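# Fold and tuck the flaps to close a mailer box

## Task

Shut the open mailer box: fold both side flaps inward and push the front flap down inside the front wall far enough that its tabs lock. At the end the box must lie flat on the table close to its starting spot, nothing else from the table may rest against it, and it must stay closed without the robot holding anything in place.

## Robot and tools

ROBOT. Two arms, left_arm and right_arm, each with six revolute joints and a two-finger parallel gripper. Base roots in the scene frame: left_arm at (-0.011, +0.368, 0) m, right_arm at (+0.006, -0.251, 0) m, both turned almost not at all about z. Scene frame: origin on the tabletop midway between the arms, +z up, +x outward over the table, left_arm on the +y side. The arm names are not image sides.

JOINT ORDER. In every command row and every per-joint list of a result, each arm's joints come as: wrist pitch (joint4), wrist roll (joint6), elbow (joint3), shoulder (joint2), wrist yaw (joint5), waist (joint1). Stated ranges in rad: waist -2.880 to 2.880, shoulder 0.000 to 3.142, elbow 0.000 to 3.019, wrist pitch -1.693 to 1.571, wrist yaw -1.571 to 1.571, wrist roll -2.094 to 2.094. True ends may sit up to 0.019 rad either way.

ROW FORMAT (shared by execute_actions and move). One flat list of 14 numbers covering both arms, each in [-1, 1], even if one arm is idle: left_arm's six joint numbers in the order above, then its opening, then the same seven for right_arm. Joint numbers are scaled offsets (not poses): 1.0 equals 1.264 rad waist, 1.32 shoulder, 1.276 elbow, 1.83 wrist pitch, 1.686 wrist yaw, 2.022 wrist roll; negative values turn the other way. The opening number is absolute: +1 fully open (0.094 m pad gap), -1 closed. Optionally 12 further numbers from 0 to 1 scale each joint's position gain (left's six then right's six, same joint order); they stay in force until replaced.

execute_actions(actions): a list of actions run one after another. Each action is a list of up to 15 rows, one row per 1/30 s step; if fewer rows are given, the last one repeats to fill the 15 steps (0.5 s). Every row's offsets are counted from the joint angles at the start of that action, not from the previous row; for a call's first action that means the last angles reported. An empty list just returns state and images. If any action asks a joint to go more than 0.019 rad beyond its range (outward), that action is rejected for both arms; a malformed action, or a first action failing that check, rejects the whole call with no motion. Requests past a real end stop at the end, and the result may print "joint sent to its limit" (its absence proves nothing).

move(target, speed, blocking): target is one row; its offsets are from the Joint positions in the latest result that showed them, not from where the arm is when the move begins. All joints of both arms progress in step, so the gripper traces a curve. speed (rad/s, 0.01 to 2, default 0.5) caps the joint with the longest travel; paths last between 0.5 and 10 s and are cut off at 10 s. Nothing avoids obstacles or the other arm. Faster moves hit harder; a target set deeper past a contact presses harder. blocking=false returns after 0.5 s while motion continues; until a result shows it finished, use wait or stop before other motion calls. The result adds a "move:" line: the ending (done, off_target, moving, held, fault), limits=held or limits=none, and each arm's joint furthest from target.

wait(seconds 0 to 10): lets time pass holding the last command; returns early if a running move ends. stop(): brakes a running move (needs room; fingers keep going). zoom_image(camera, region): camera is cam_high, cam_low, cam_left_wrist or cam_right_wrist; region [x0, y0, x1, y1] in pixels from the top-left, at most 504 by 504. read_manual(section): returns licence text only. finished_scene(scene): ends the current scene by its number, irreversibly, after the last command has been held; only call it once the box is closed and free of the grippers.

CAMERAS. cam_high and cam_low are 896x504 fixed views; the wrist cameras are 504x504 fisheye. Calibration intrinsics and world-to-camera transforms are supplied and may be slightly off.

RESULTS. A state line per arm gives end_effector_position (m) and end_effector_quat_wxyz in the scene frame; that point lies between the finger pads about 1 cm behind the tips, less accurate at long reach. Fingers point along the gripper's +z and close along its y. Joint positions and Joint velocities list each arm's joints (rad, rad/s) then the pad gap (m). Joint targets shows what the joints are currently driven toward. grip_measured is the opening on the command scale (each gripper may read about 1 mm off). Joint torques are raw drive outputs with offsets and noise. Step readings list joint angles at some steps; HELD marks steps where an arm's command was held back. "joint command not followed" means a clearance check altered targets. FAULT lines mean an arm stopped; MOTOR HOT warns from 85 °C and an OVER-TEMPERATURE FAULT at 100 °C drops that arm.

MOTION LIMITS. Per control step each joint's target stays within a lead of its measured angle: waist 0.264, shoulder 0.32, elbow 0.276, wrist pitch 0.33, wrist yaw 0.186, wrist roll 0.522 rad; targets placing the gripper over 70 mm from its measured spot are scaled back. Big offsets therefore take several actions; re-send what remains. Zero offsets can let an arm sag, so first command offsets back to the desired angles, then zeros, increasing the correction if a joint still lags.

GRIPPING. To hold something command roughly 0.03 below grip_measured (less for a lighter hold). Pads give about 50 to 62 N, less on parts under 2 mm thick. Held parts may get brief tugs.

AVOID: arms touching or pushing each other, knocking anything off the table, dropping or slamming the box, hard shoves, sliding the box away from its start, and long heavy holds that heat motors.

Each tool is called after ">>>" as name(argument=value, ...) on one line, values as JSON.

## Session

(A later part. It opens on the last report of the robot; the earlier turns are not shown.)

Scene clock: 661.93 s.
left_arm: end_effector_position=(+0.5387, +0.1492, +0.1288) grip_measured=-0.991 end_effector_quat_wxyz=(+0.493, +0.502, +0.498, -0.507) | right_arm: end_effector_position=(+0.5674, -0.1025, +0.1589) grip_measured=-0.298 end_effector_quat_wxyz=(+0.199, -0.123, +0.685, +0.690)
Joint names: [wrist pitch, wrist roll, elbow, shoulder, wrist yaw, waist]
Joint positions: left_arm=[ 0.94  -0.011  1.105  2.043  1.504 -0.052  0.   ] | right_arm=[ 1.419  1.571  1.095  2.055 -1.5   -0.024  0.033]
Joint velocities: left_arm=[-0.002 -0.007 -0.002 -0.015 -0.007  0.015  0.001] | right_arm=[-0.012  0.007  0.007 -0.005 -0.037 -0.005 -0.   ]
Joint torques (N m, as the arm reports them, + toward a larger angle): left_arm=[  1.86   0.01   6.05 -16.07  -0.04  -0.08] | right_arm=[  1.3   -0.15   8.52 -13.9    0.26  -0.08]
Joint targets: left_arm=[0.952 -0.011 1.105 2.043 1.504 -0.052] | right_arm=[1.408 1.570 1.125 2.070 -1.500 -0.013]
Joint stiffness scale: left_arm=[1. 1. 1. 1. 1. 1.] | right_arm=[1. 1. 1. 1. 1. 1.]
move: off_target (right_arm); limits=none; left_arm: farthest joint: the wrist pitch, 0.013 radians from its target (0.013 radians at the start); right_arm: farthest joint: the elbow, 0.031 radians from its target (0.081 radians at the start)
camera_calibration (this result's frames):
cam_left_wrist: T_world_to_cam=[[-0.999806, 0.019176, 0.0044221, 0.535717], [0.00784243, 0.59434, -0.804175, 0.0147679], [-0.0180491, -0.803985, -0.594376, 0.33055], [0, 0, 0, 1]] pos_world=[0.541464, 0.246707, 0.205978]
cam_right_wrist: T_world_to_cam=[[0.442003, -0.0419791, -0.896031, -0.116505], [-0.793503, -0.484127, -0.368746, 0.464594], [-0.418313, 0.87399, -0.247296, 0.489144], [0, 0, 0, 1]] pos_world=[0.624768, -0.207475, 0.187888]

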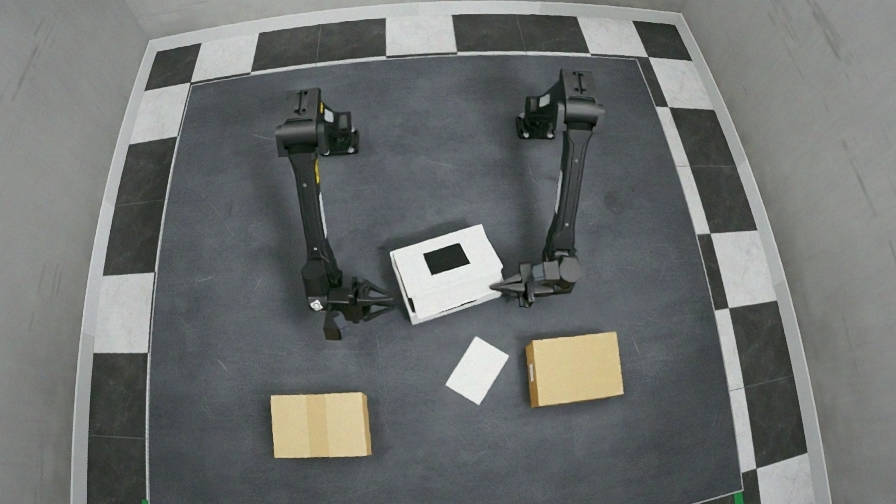

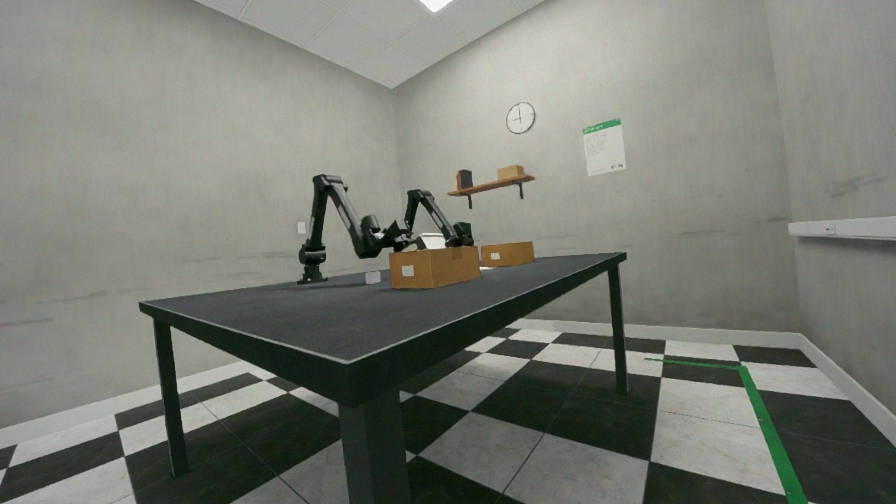

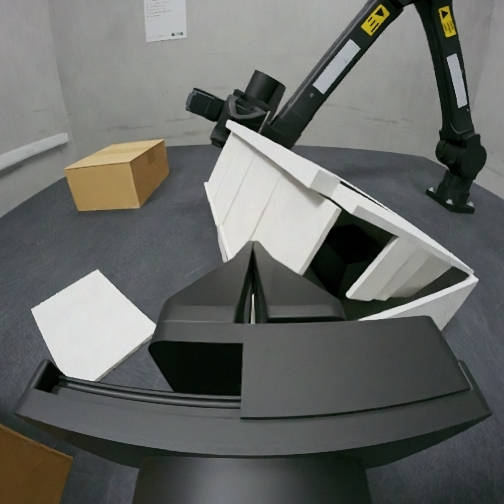

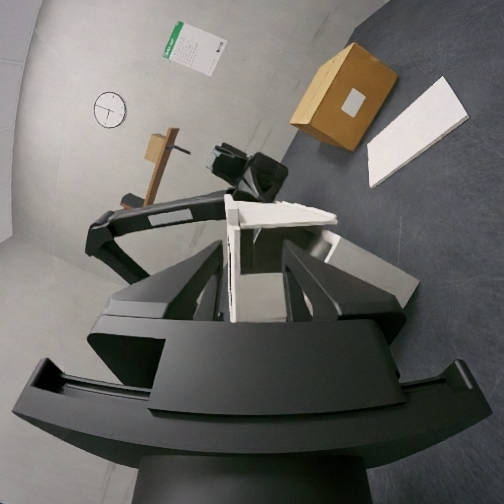

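>>> move(target=[0.007,0,0,0,0,0,-1,0,0,0.024,0,0,0.086,-0.2], speed=0.06)

Scene clock: 675.73 s.
left_arm: end_effector_position=(+0.5387, +0.1492, +0.1288) grip_measured=-0.991 end_effector_quat_wxyz=(+0.493, +0.502, +0.498, -0.507) | right_arm: end_effector_position=(+0.5506, -0.0496, +0.1589) grip_measured=-0.202 end_effector_quat_wxyz=(+0.165, -0.155, +0.678, +0.699)
Joint names: [wrist pitch, wrist roll, elbow, shoulder, wrist yaw, waist]
Joint positions: left_arm=[ 0.94  -0.011  1.105  2.043  1.504 -0.052  0.   ] | right_arm=[ 1.419  1.571  1.095  2.055 -1.5    0.071  0.038]
Joint velocities: left_arm=[-0.002 -0.007 -0.007 -0.005 -0.022  0.015  0.001] | right_arm=[-0.022  0.037  0.002 -0.005 -0.051  0.005  0.   ]
Joint torques (N m, as the arm reports them, + toward a larger angle): left_arm=[  1.87   0.03   6.06 -15.97  -0.03  -0.09] | right_arm=[  1.75  -0.08   8.54 -15.09   0.22   0.11]
Joint targets: left_arm=[0.952 -0.011 1.105 2.043 1.504 -0.052] | right_arm=[1.419 1.571 1.125 2.055 -1.500 0.084]
Joint stiffness scale: left_arm=[1. 1. 1. 1. 1. 1.] | right_arm=[1. 1. 1. 1. 1. 1.]
move: off_target (right_arm); limits=none; left_arm: farthest joint: the wrist pitch, 0.013 radians from its target (0.013 radians at the start); right_arm: farthest joint: the elbow, 0.031 radians from its target (0.031 radians at the start)
camera_calibration (this result's frames):
cam_left_wrist: T_world_to_cam=[[-0.999806, 0.019176, 0.0044221, 0.535717], [0.00784243, 0.59434, -0.804175, 0.0147679], [-0.0180491, -0.803985, -0.594376, 0.33055], [0, 0, 0, 1]] pos_world=[0.541464, 0.246707, 0.205978]
cam_right_wrist: T_world_to_cam=[[0.443992, 0.000470453, -0.896031, -0.10585], [-0.743584, -0.557772, -0.368746, 0.445771], [-0.499954, 0.829994, -0.247296, 0.478602], [0, 0, 0, 1]] pos_world=[0.617744, -0.148548, 0.187888]

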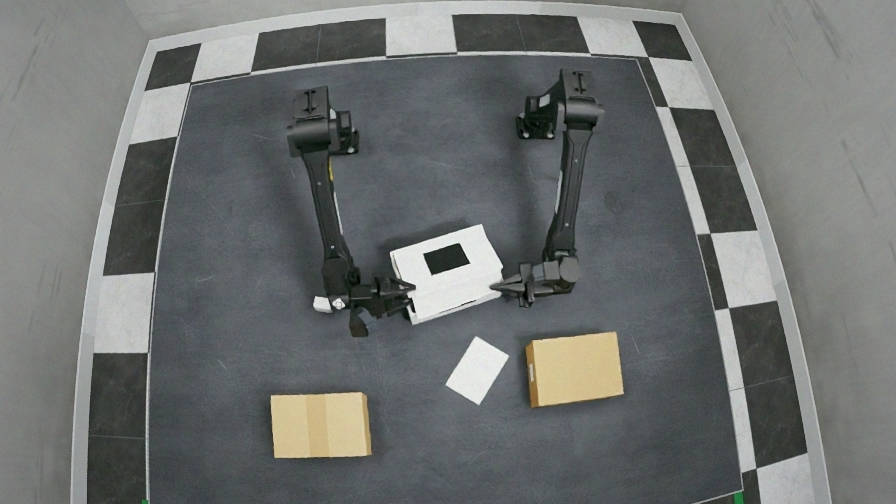

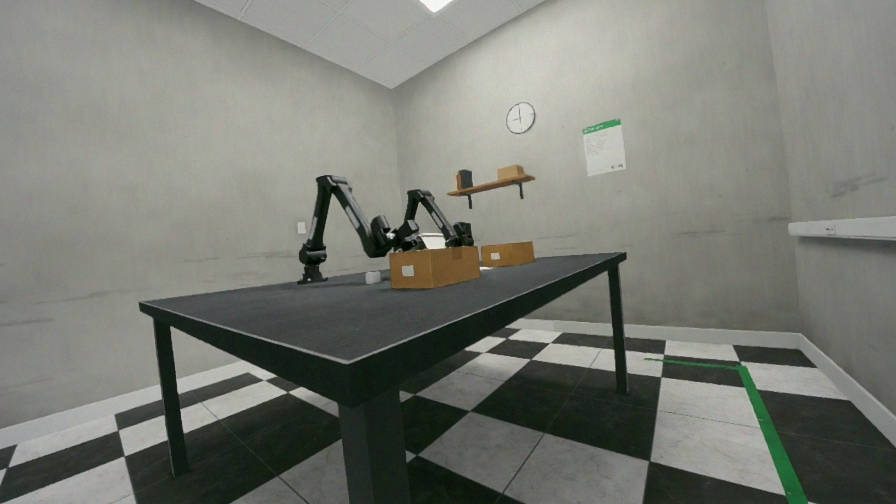

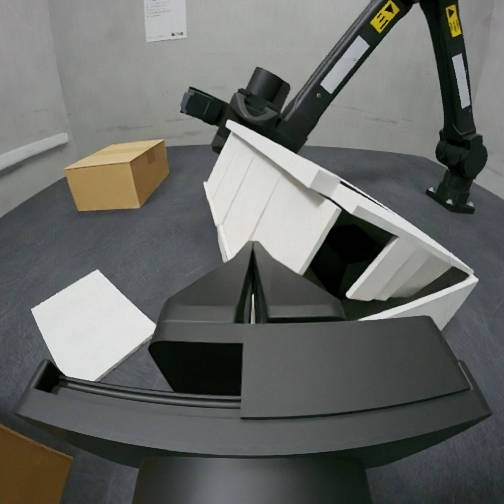

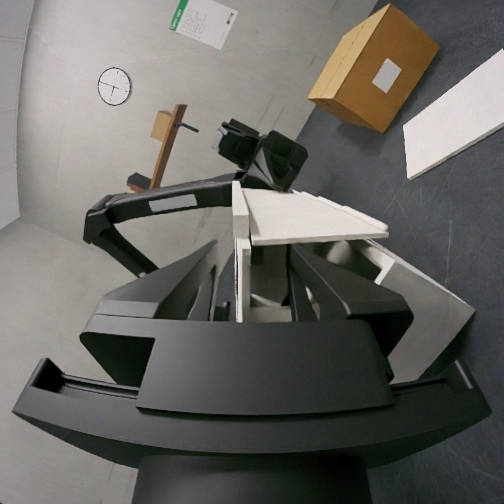

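>>> move(target=[0.007,0,0,0,0,0,-1,0.02,0,-0.02,-0.008,0,0,-0.2], speed=0.05)

>>> move(target=[0.007,0,0,0,0,0,-1,0.008,0,0.01,0,0,0,-1])

Scene clock: 691.97 s.
left_arm: end_effector_position=(+0.5387, +0.1492, +0.1288) grip_measured=-0.991 end_effector_quat_wxyz=(+0.493, +0.502, +0.498, -0.507) | right_arm: end_effector_position=(+0.5445, -0.0499, +0.1546) grip_measured=-0.202 end_effector_quat_wxyz=(+0.166, -0.154, +0.678, +0.699)
Joint names: [wrist pitch, wrist roll, elbow, shoulder, wrist yaw, waist]
Joint positions: left_arm=[ 0.94  -0.011  1.105  2.043  1.504 -0.052  0.   ] | right_arm=[ 1.438  1.571  1.074  2.055 -1.498  0.071  0.038]
Joint velocities: left_arm=[-0.017  0.051  0.007 -0.015  0.081 -0.015 -0.001] | right_arm=[-0.002 -0.037 -0.012 -0.005 -0.007  0.005  0.   ]
Joint torques (N m, as the arm reports them, + toward a larger angle): left_arm=[  1.88   0.02   6.06 -16.02  -0.04  -0.11] | right_arm=[  2.42  -0.11   5.34 -16.01   0.13   0.01]
Joint targets: left_arm=[0.952 -0.011 1.105 2.043 1.504 -0.052] | right_arm=[1.456 1.571 1.069 2.045 -1.500 0.071]
Joint stiffness scale: left_arm=[1. 1. 1. 1. 1. 1.] | right_arm=[1. 1. 1. 1. 1. 1.]
move: done; limits=none; left_arm: farthest joint: the wrist pitch, 0.013 radians from its target (0.013 radians at the start); right_arm: farthest joint: the wrist pitch, 0.017 radians from its target (0.036 radians at the start)
camera_calibration (this result's frames):
cam_left_wrist: T_world_to_cam=[[-0.999806, 0.019176, 0.0044221, 0.535717], [0.00784243, 0.59434, -0.804175, 0.0147679], [-0.0180491, -0.803985, -0.594376, 0.33055], [0, 0, 0, 1]] pos_world=[0.541464, 0.246707, 0.205978]
cam_right_wrist: T_world_to_cam=[[0.442926, 0.000409046, -0.896558, -0.106372], [-0.744975, -0.556212, -0.368294, 0.440267], [-0.498827, 0.831041, -0.246056, 0.47407], [0, 0, 0, 1]] pos_world=[0.611582, -0.149047, 0.183426]

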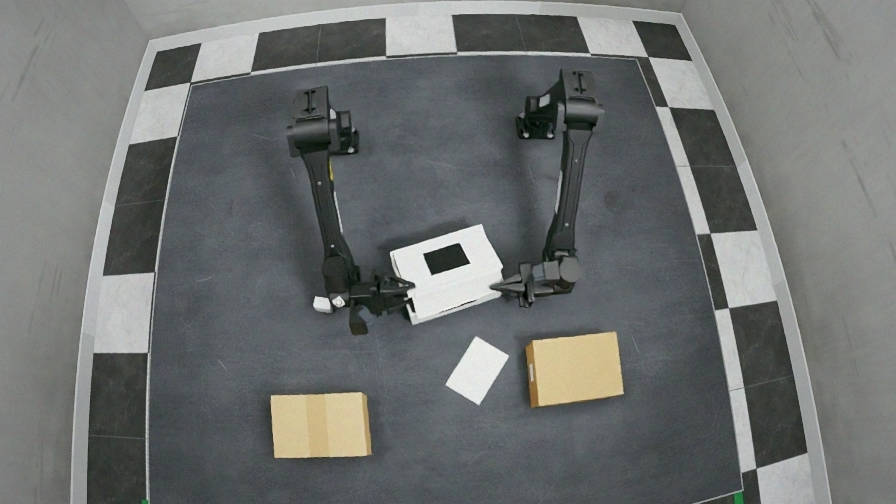

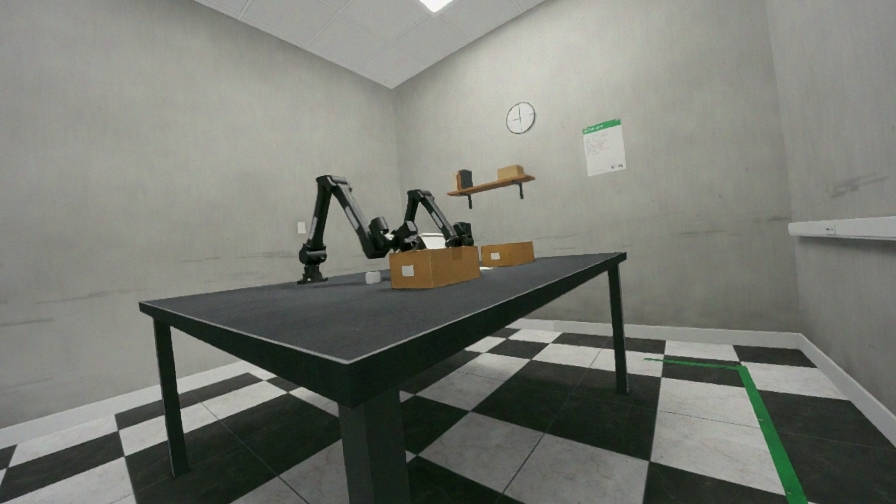

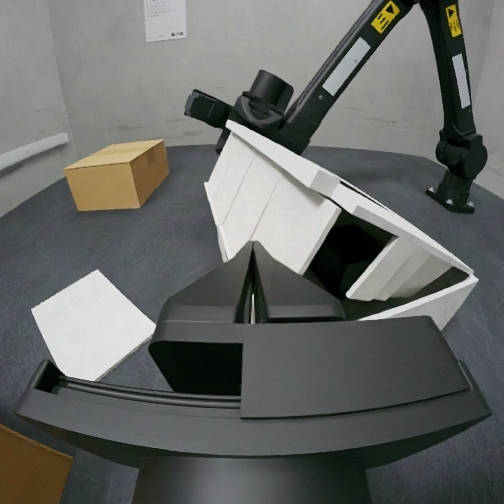

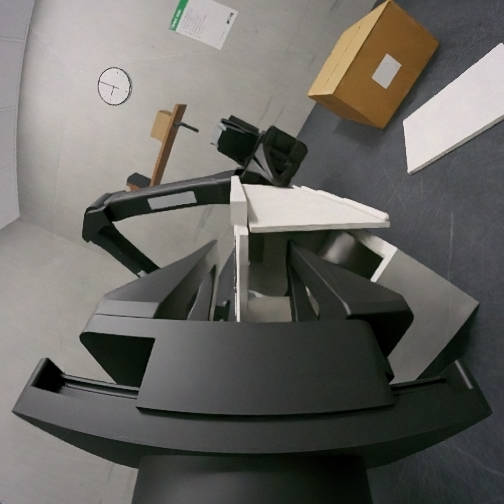

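Scene clock: 692.67 s.
left_arm: end_effector_position=(+0.5387, +0.1492, +0.1288) grip_measured=-0.991 end_effector_quat_wxyz=(+0.493, +0.502, +0.498, -0.507) | right_arm: end_effector_position=(+0.5449, -0.0499, +0.1548) grip_measured=-0.944 end_effector_quat_wxyz=(+0.160, -0.147, +0.679, +0.701)
Joint names: [wrist pitch, wrist roll, elbow, shoulder, wrist yaw, waist]
Joint positions: left_arm=[ 0.94  -0.011  1.105  2.043  1.504 -0.052  0.   ] | right_arm=[ 1.438  1.588  1.074  2.055 -1.496  0.071  0.003]
Joint velocities: left_arm=[-0.007 -0.022  0.002 -0.005  0.007 -0.005 -0.002] | right_arm=[-0.012 -0.022  0.002 -0.015 -0.051  0.015 -0.001]
Joint torques (N m, as the arm reports them, + toward a larger angle): left_arm=[  1.86   0.02   6.06 -16.06  -0.03  -0.15] | right_arm=[  2.34  -0.31   6.93 -14.65   0.13  -0.33]
Joint targets: left_arm=[0.952 -0.011 1.105 2.043 1.504 -0.052] | right_arm=[1.453 1.571 1.087 2.055 -1.498 0.071]
Joint stiffness scale: left_arm=[1. 1. 1. 1. 1. 1.] | right_arm=[1. 1. 1. 1. 1. 1.]
move: done; limits=none; left_arm: farthest joint: the wrist pitch, 0.013 radians from its target (0.013 radians at the start); right_arm: farthest joint: the wrist roll, 0.017 radians from its target (0.000 radians at the start)
camera_calibration (this result's frames):
cam_left_wrist: T_world_to_cam=[[-0.999806, 0.019176, 0.0044221, 0.535717], [0.00784243, 0.59434, -0.804175, 0.0147679], [-0.0180491, -0.803985, -0.594376, 0.33055], [0, 0, 0, 1]] pos_world=[0.541464, 0.246707, 0.205978]
cam_right_wrist: T_world_to_cam=[[0.427085, 0.00083869, -0.904211, -0.096536], [-0.752168, -0.554671, -0.355785, 0.442648], [-0.501838, 0.832069, -0.236261, 0.474473], [0, 0, 0, 1]] pos_world=[0.612284, -0.149189, 0.182299]

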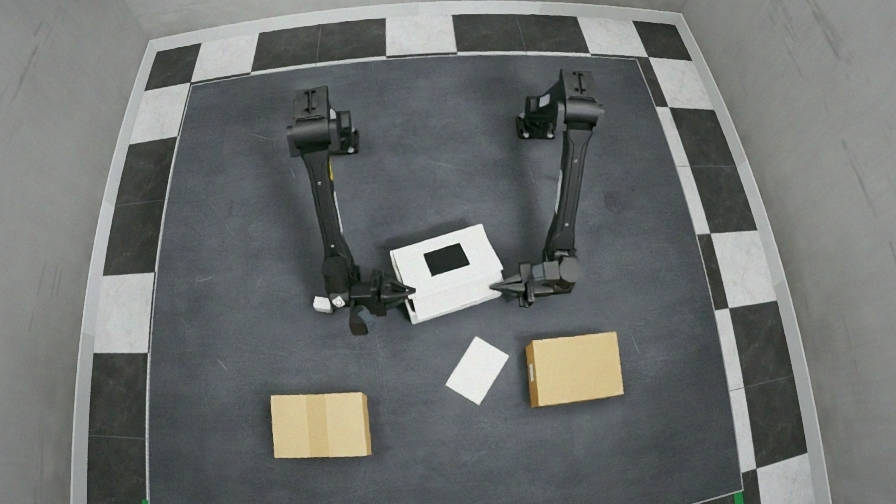

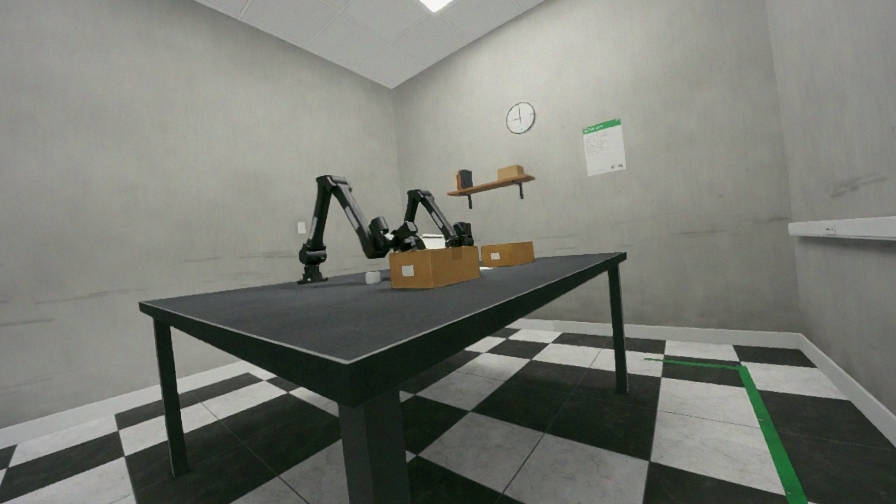

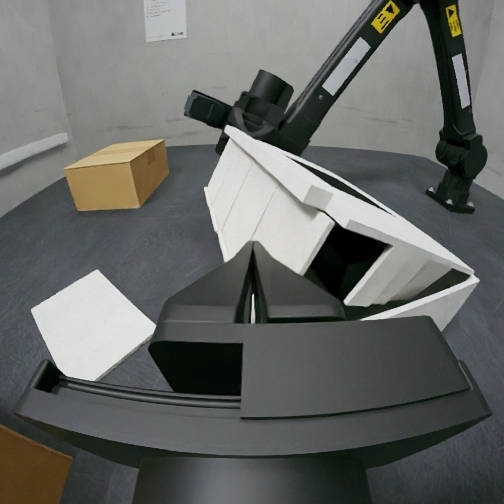

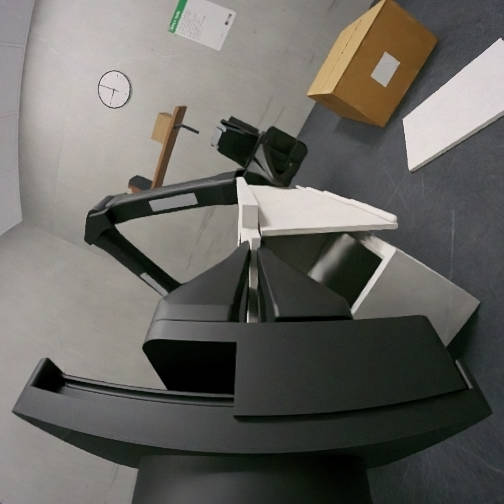

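>>> move(target=[-0.012,0,0.01,-0.04,0,0,-1,-0.016,-0.075,-0.028,-0.052,0,0,-1], speed=0.06)

Scene clock: 705.53 s.
left_arm: end_effector_position=(+0.5386, +0.1492, +0.1368) grip_measured=-0.991 end_effector_quat_wxyz=(+0.494, +0.502, +0.498, -0.506) | right_arm: end_effector_position=(+0.5342, -0.0506, +0.1715) grip_measured=-0.944 end_effector_quat_wxyz=(+0.200, -0.185, +0.670, +0.691)
Joint names: [wrist pitch, wrist roll, elbow, shoulder, wrist yaw, waist]
Joint positions: left_arm=[ 0.924 -0.011  1.105  2.026  1.504 -0.052  0.   ] | right_arm=[ 1.417  1.474  1.038  2.    -1.494  0.071  0.003]
Joint velocities: left_arm=[ 0.002  0.037  0.002  0.005  0.037 -0.005  0.   ] | right_arm=[-0.012  0.022 -0.007  0.005 -0.022 -0.015 -0.001]
Joint torques (N m, as the arm reports them, + toward a larger angle): left_arm=[  0.96   0.02   7.25 -18.63  -0.03  -0.09] | right_arm=[  1.38  -0.52   6.02 -15.12   0.16  -0.2 ]
Joint targets: left_arm=[0.918 -0.011 1.118 1.991 1.504 -0.052] | right_arm=[1.409 1.437 1.039 1.987 -1.496 0.071]
Joint stiffness scale: left_arm=[1. 1. 1. 1. 1. 1.] | right_arm=[1. 1. 1. 1. 1. 1.]
move: off_target (left_arm, right_arm); limits=none; left_arm: farthest joint: the shoulder, 0.036 radians from its target (0.053 radians at the start); right_arm: farthest joint: the wrist roll, 0.037 radians from its target (0.152 radians at the start)
camera_calibration (this result's frames):
cam_left_wrist: T_world_to_cam=[[-0.999813, 0.0191765, 0.00251874, 0.535908], [0.00937097, 0.594212, -0.804254, 0.0204367], [-0.0169195, -0.80408, -0.59428, 0.334722], [0, 0, 0, 1]] pos_world=[0.541279, 0.246723, 0.214005]
cam_right_wrist: T_world_to_cam=[[0.52583, -0.00239737, -0.850586, -0.138956], [-0.7104, -0.551203, -0.437614, 0.432141], [-0.467797, 0.834368, -0.291542, 0.465004], [0, 0, 0, 1]] pos_world=[0.597587, -0.15012, 0.206485]

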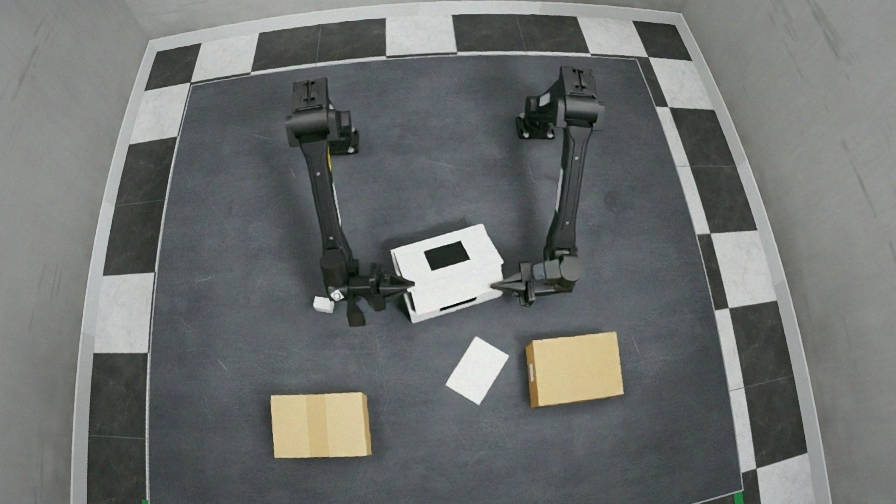

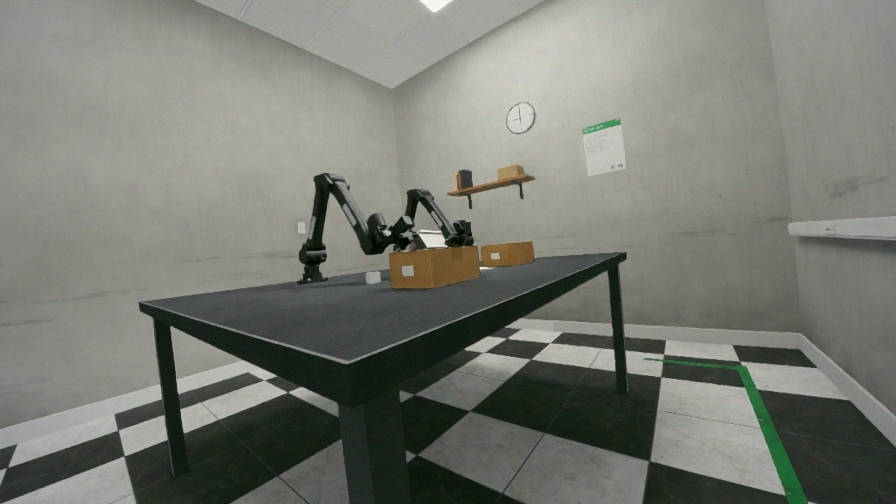

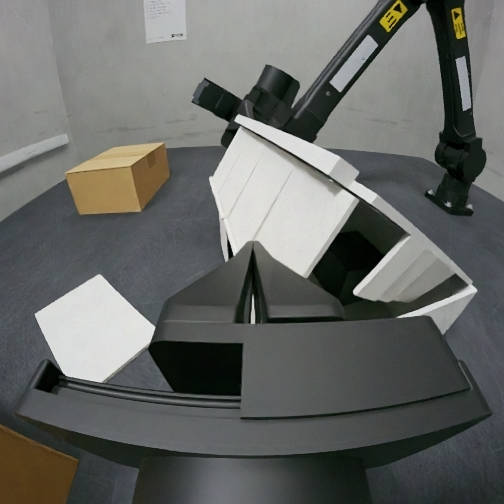

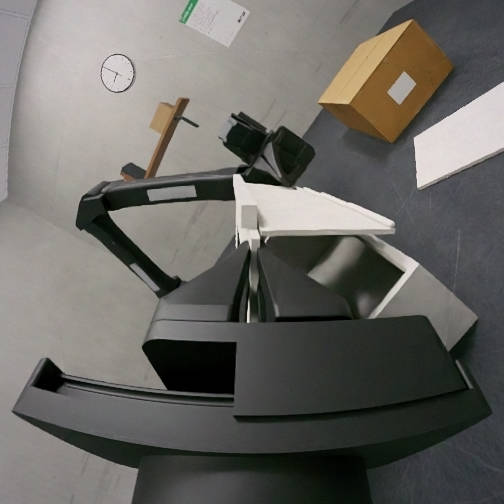

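>>> move(target=[0.04,0,-0.088,-0.069,-0.008,-0.018,-1,0,-0.01,0.01,0,0,0,-1], speed=0.05)

>>> zoom_image(camera="cam_high", region=[360, 210, 570, 350])

Scene clock: 716.63 s.
left_arm: end_effector_position=(+0.5039, +0.1470, +0.1344) grip_measured=-0.991 end_effector_quat_wxyz=(+0.494, +0.500, +0.500, -0.506) | right_arm: end_effector_position=(+0.5342, -0.0506, +0.1715) grip_measured=-0.944 end_effector_quat_wxyz=(+0.199, -0.184, +0.670, +0.691)
Joint names: [wrist pitch, wrist roll, elbow, shoulder, wrist yaw, waist]
Joint positions: left_arm=[ 0.98  -0.011  0.993  1.974  1.49  -0.062  0.   ] | right_arm=[ 1.417  1.477  1.038  2.    -1.494  0.071  0.003]
Joint velocities: left_arm=[-0.007 -0.007 -0.017  0.015 -0.051 -0.015  0.   ] | right_arm=[-0.002  0.007 -0.002 -0.005  0.037 -0.005 -0.   ]
Joint torques (N m, as the arm reports them, + toward a larger angle): left_arm=[  2.07   0.02   5.73 -17.8   -0.01  -1.29] | right_arm=[  1.64  -0.31   7.   -14.16   0.22  -0.3 ]
Joint targets: left_arm=[0.997 -0.011 0.993 1.935 1.490 -0.074] | right_arm=[1.417 1.453 1.051 2.000 -1.494 0.071]
Joint stiffness scale: left_arm=[1. 1. 1. 1. 1. 1.] | right_arm=[1. 1. 1. 1. 1. 1.]
move: off_target (left_arm, right_arm); limits=none; left_arm: farthest joint: the shoulder, 0.039 radians from its target (0.091 radians at the start); right_arm: farthest joint: the wrist roll, 0.023 radians from its target (0.019 radians at the start)
camera_calibration (this result's frames):
cam_left_wrist: T_world_to_cam=[[-0.999865, 0.0149793, 0.00670537, 0.501292], [0.00351444, 0.594523, -0.804071, 0.0230575], [-0.0160309, -0.803939, -0.594496, 0.330534], [0, 0, 0, 1]] pos_world=[0.506442, 0.244512, 0.21168]
cam_right_wrist: T_world_to_cam=[[0.522909, -0.00229899, -0.852385, -0.137081], [-0.711834, -0.551266, -0.435199, 0.432489], [-0.468891, 0.834326, -0.289898, 0.465304], [0, 0, 0, 1]] pos_world=[0.597718, -0.150114, 0.206263]

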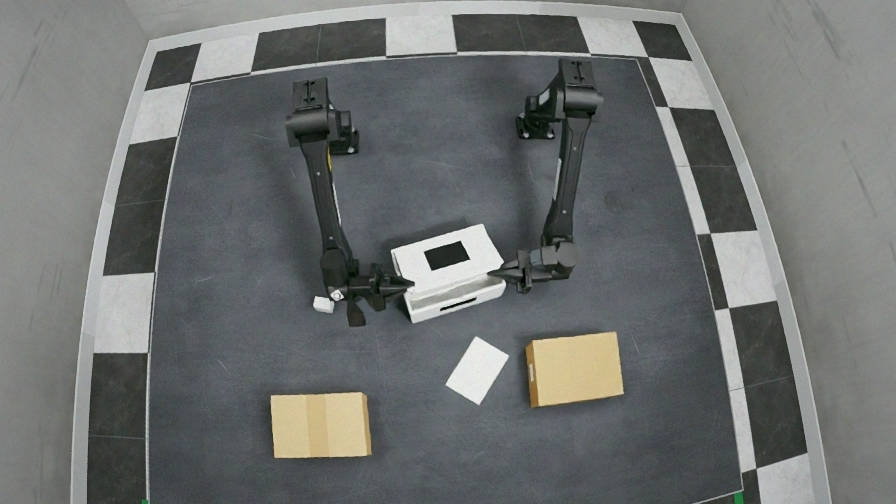

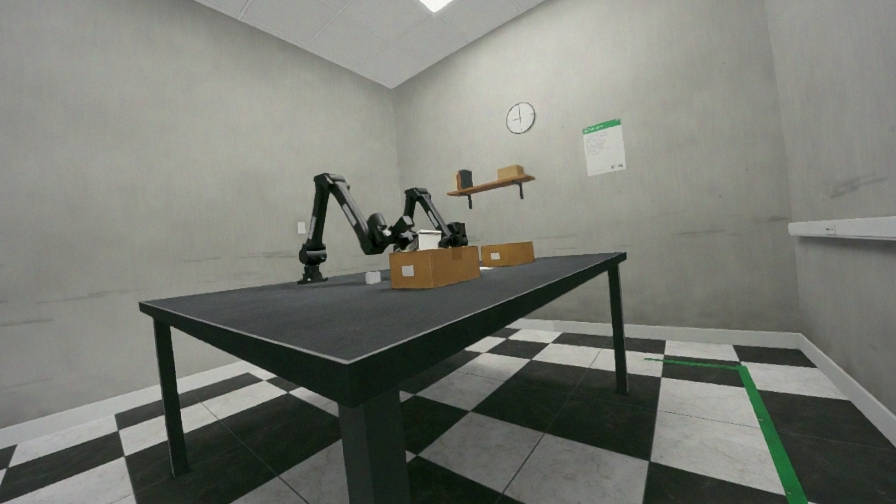

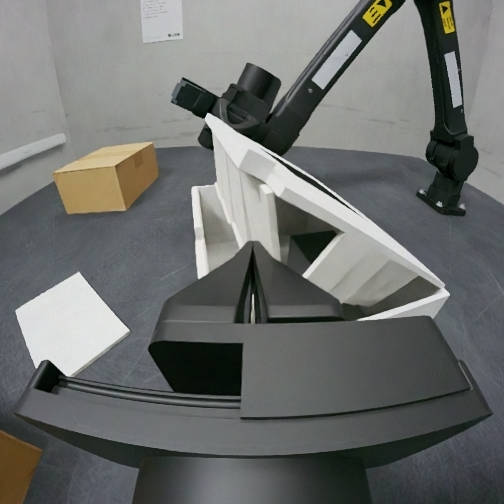

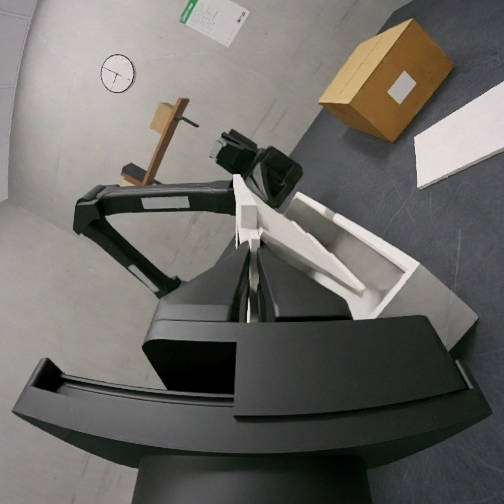

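Region (360, 210, 570, 350) of cam_high's 896x504 image, scaled by 2.400, with more detail than that image has.

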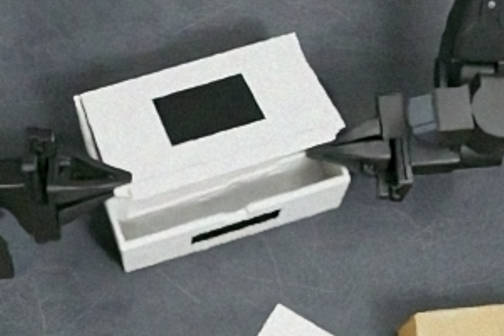

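>>> move(target=[0,0,0.058,0.042,0,0,-1,0.025,0.09,0.053,0.059,0,0,-1], speed=0.07)

Scene clock: 730.63 s.
left_arm: end_effector_position=(+0.5175, +0.1460, +0.1287) grip_measured=-0.991 end_effector_quat_wxyz=(+0.496, +0.501, +0.498, -0.504) | right_arm: end_effector_position=(+0.5426, -0.0500, +0.1506) grip_measured=-0.944 end_effector_quat_wxyz=(+0.137, -0.126, +0.684, +0.705)
Joint names: [wrist pitch, wrist roll, elbow, shoulder, wrist yaw, waist]
Joint positions: left_arm=[ 0.98  -0.011  1.035  2.01   1.488 -0.061  0.   ] | right_arm=[ 1.447  1.651  1.068  2.061 -1.498  0.071  0.003]
Joint velocities: left_arm=[ 0.002 -0.037 -0.012  0.005 -0.022 -0.015 -0.001] | right_arm=[-0.007 -0.11  -0.007 -0.005  0.051  0.005 -0.001]
Joint torques (N m, as the arm reports them, + toward a larger angle): left_arm=[  1.29   0.02   8.55 -13.8    0.03  -0.19] | right_arm=[  2.39  -0.01   8.87 -13.61   0.37  -0.63]
Joint targets: left_arm=[0.980 -0.011 1.067 2.030 1.490 -0.062] | right_arm=[1.462 1.659 1.106 2.078 -1.494 0.071]
Joint stiffness scale: left_arm=[1. 1. 1. 1. 1. 1.] | right_arm=[1. 1. 1. 1. 1. 1.]
move: off_target (left_arm, right_arm); limits=none; left_arm: farthest joint: the elbow, 0.032 radians from its target (0.074 radians at the start); right_arm: farthest joint: the elbow, 0.037 radians from its target (0.067 radians at the start)
camera_calibration (this result's frames):
cam_left_wrist: T_world_to_cam=[[-0.999914, 0.0130743, 0.000241229, 0.516098], [0.00757328, 0.594043, -0.804398, 0.0170345], [-0.0106602, -0.804327, -0.594091, 0.323722], [0, 0, 0, 1]] pos_world=[0.519376, 0.243512, 0.205898]
cam_right_wrist: T_world_to_cam=[[0.367674, 0.00199883, -0.929953, -0.0632146], [-0.771338, -0.557946, -0.306162, 0.442137], [-0.519475, 0.829875, -0.2036, 0.476952], [0, 0, 0, 1]] pos_world=[0.612043, -0.148996, 0.173686]

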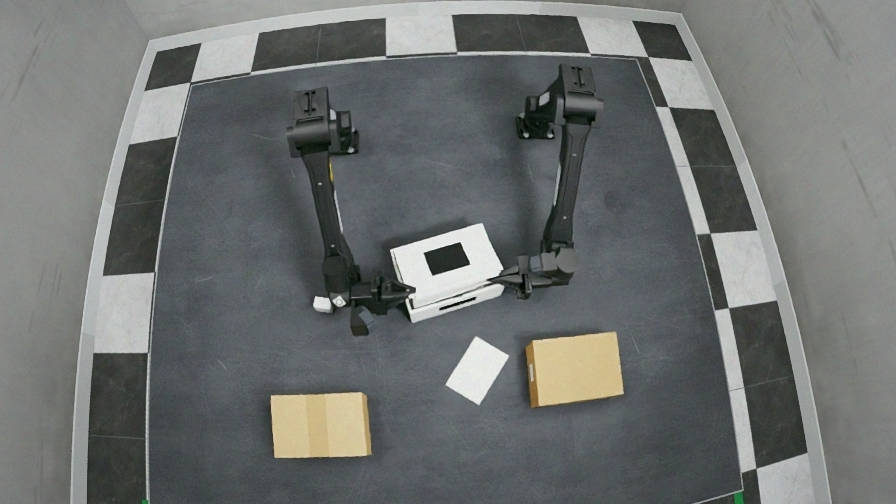

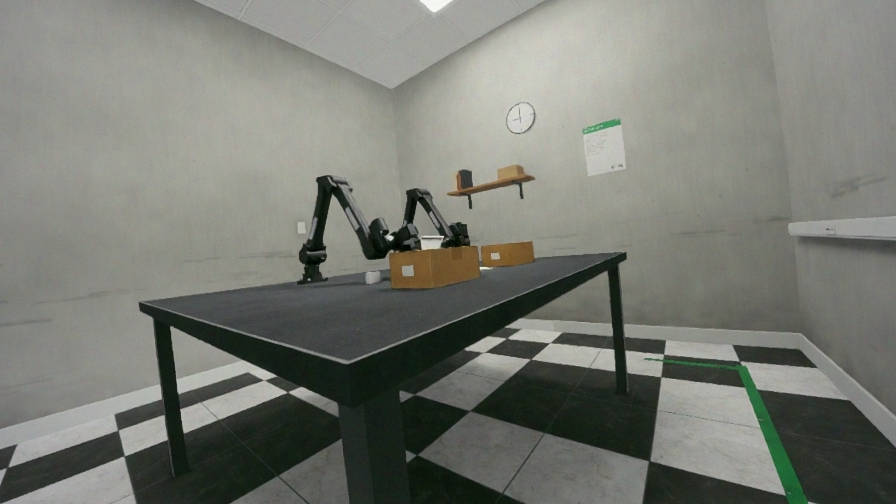

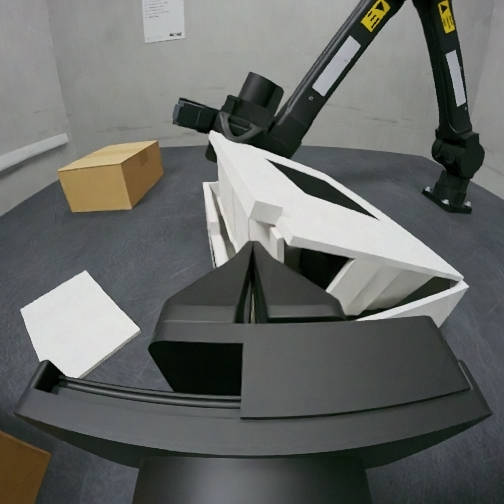

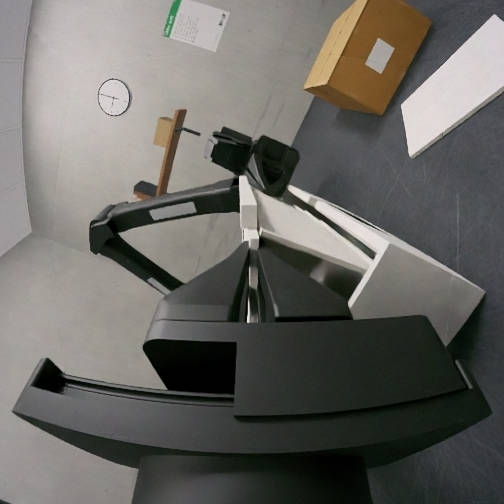

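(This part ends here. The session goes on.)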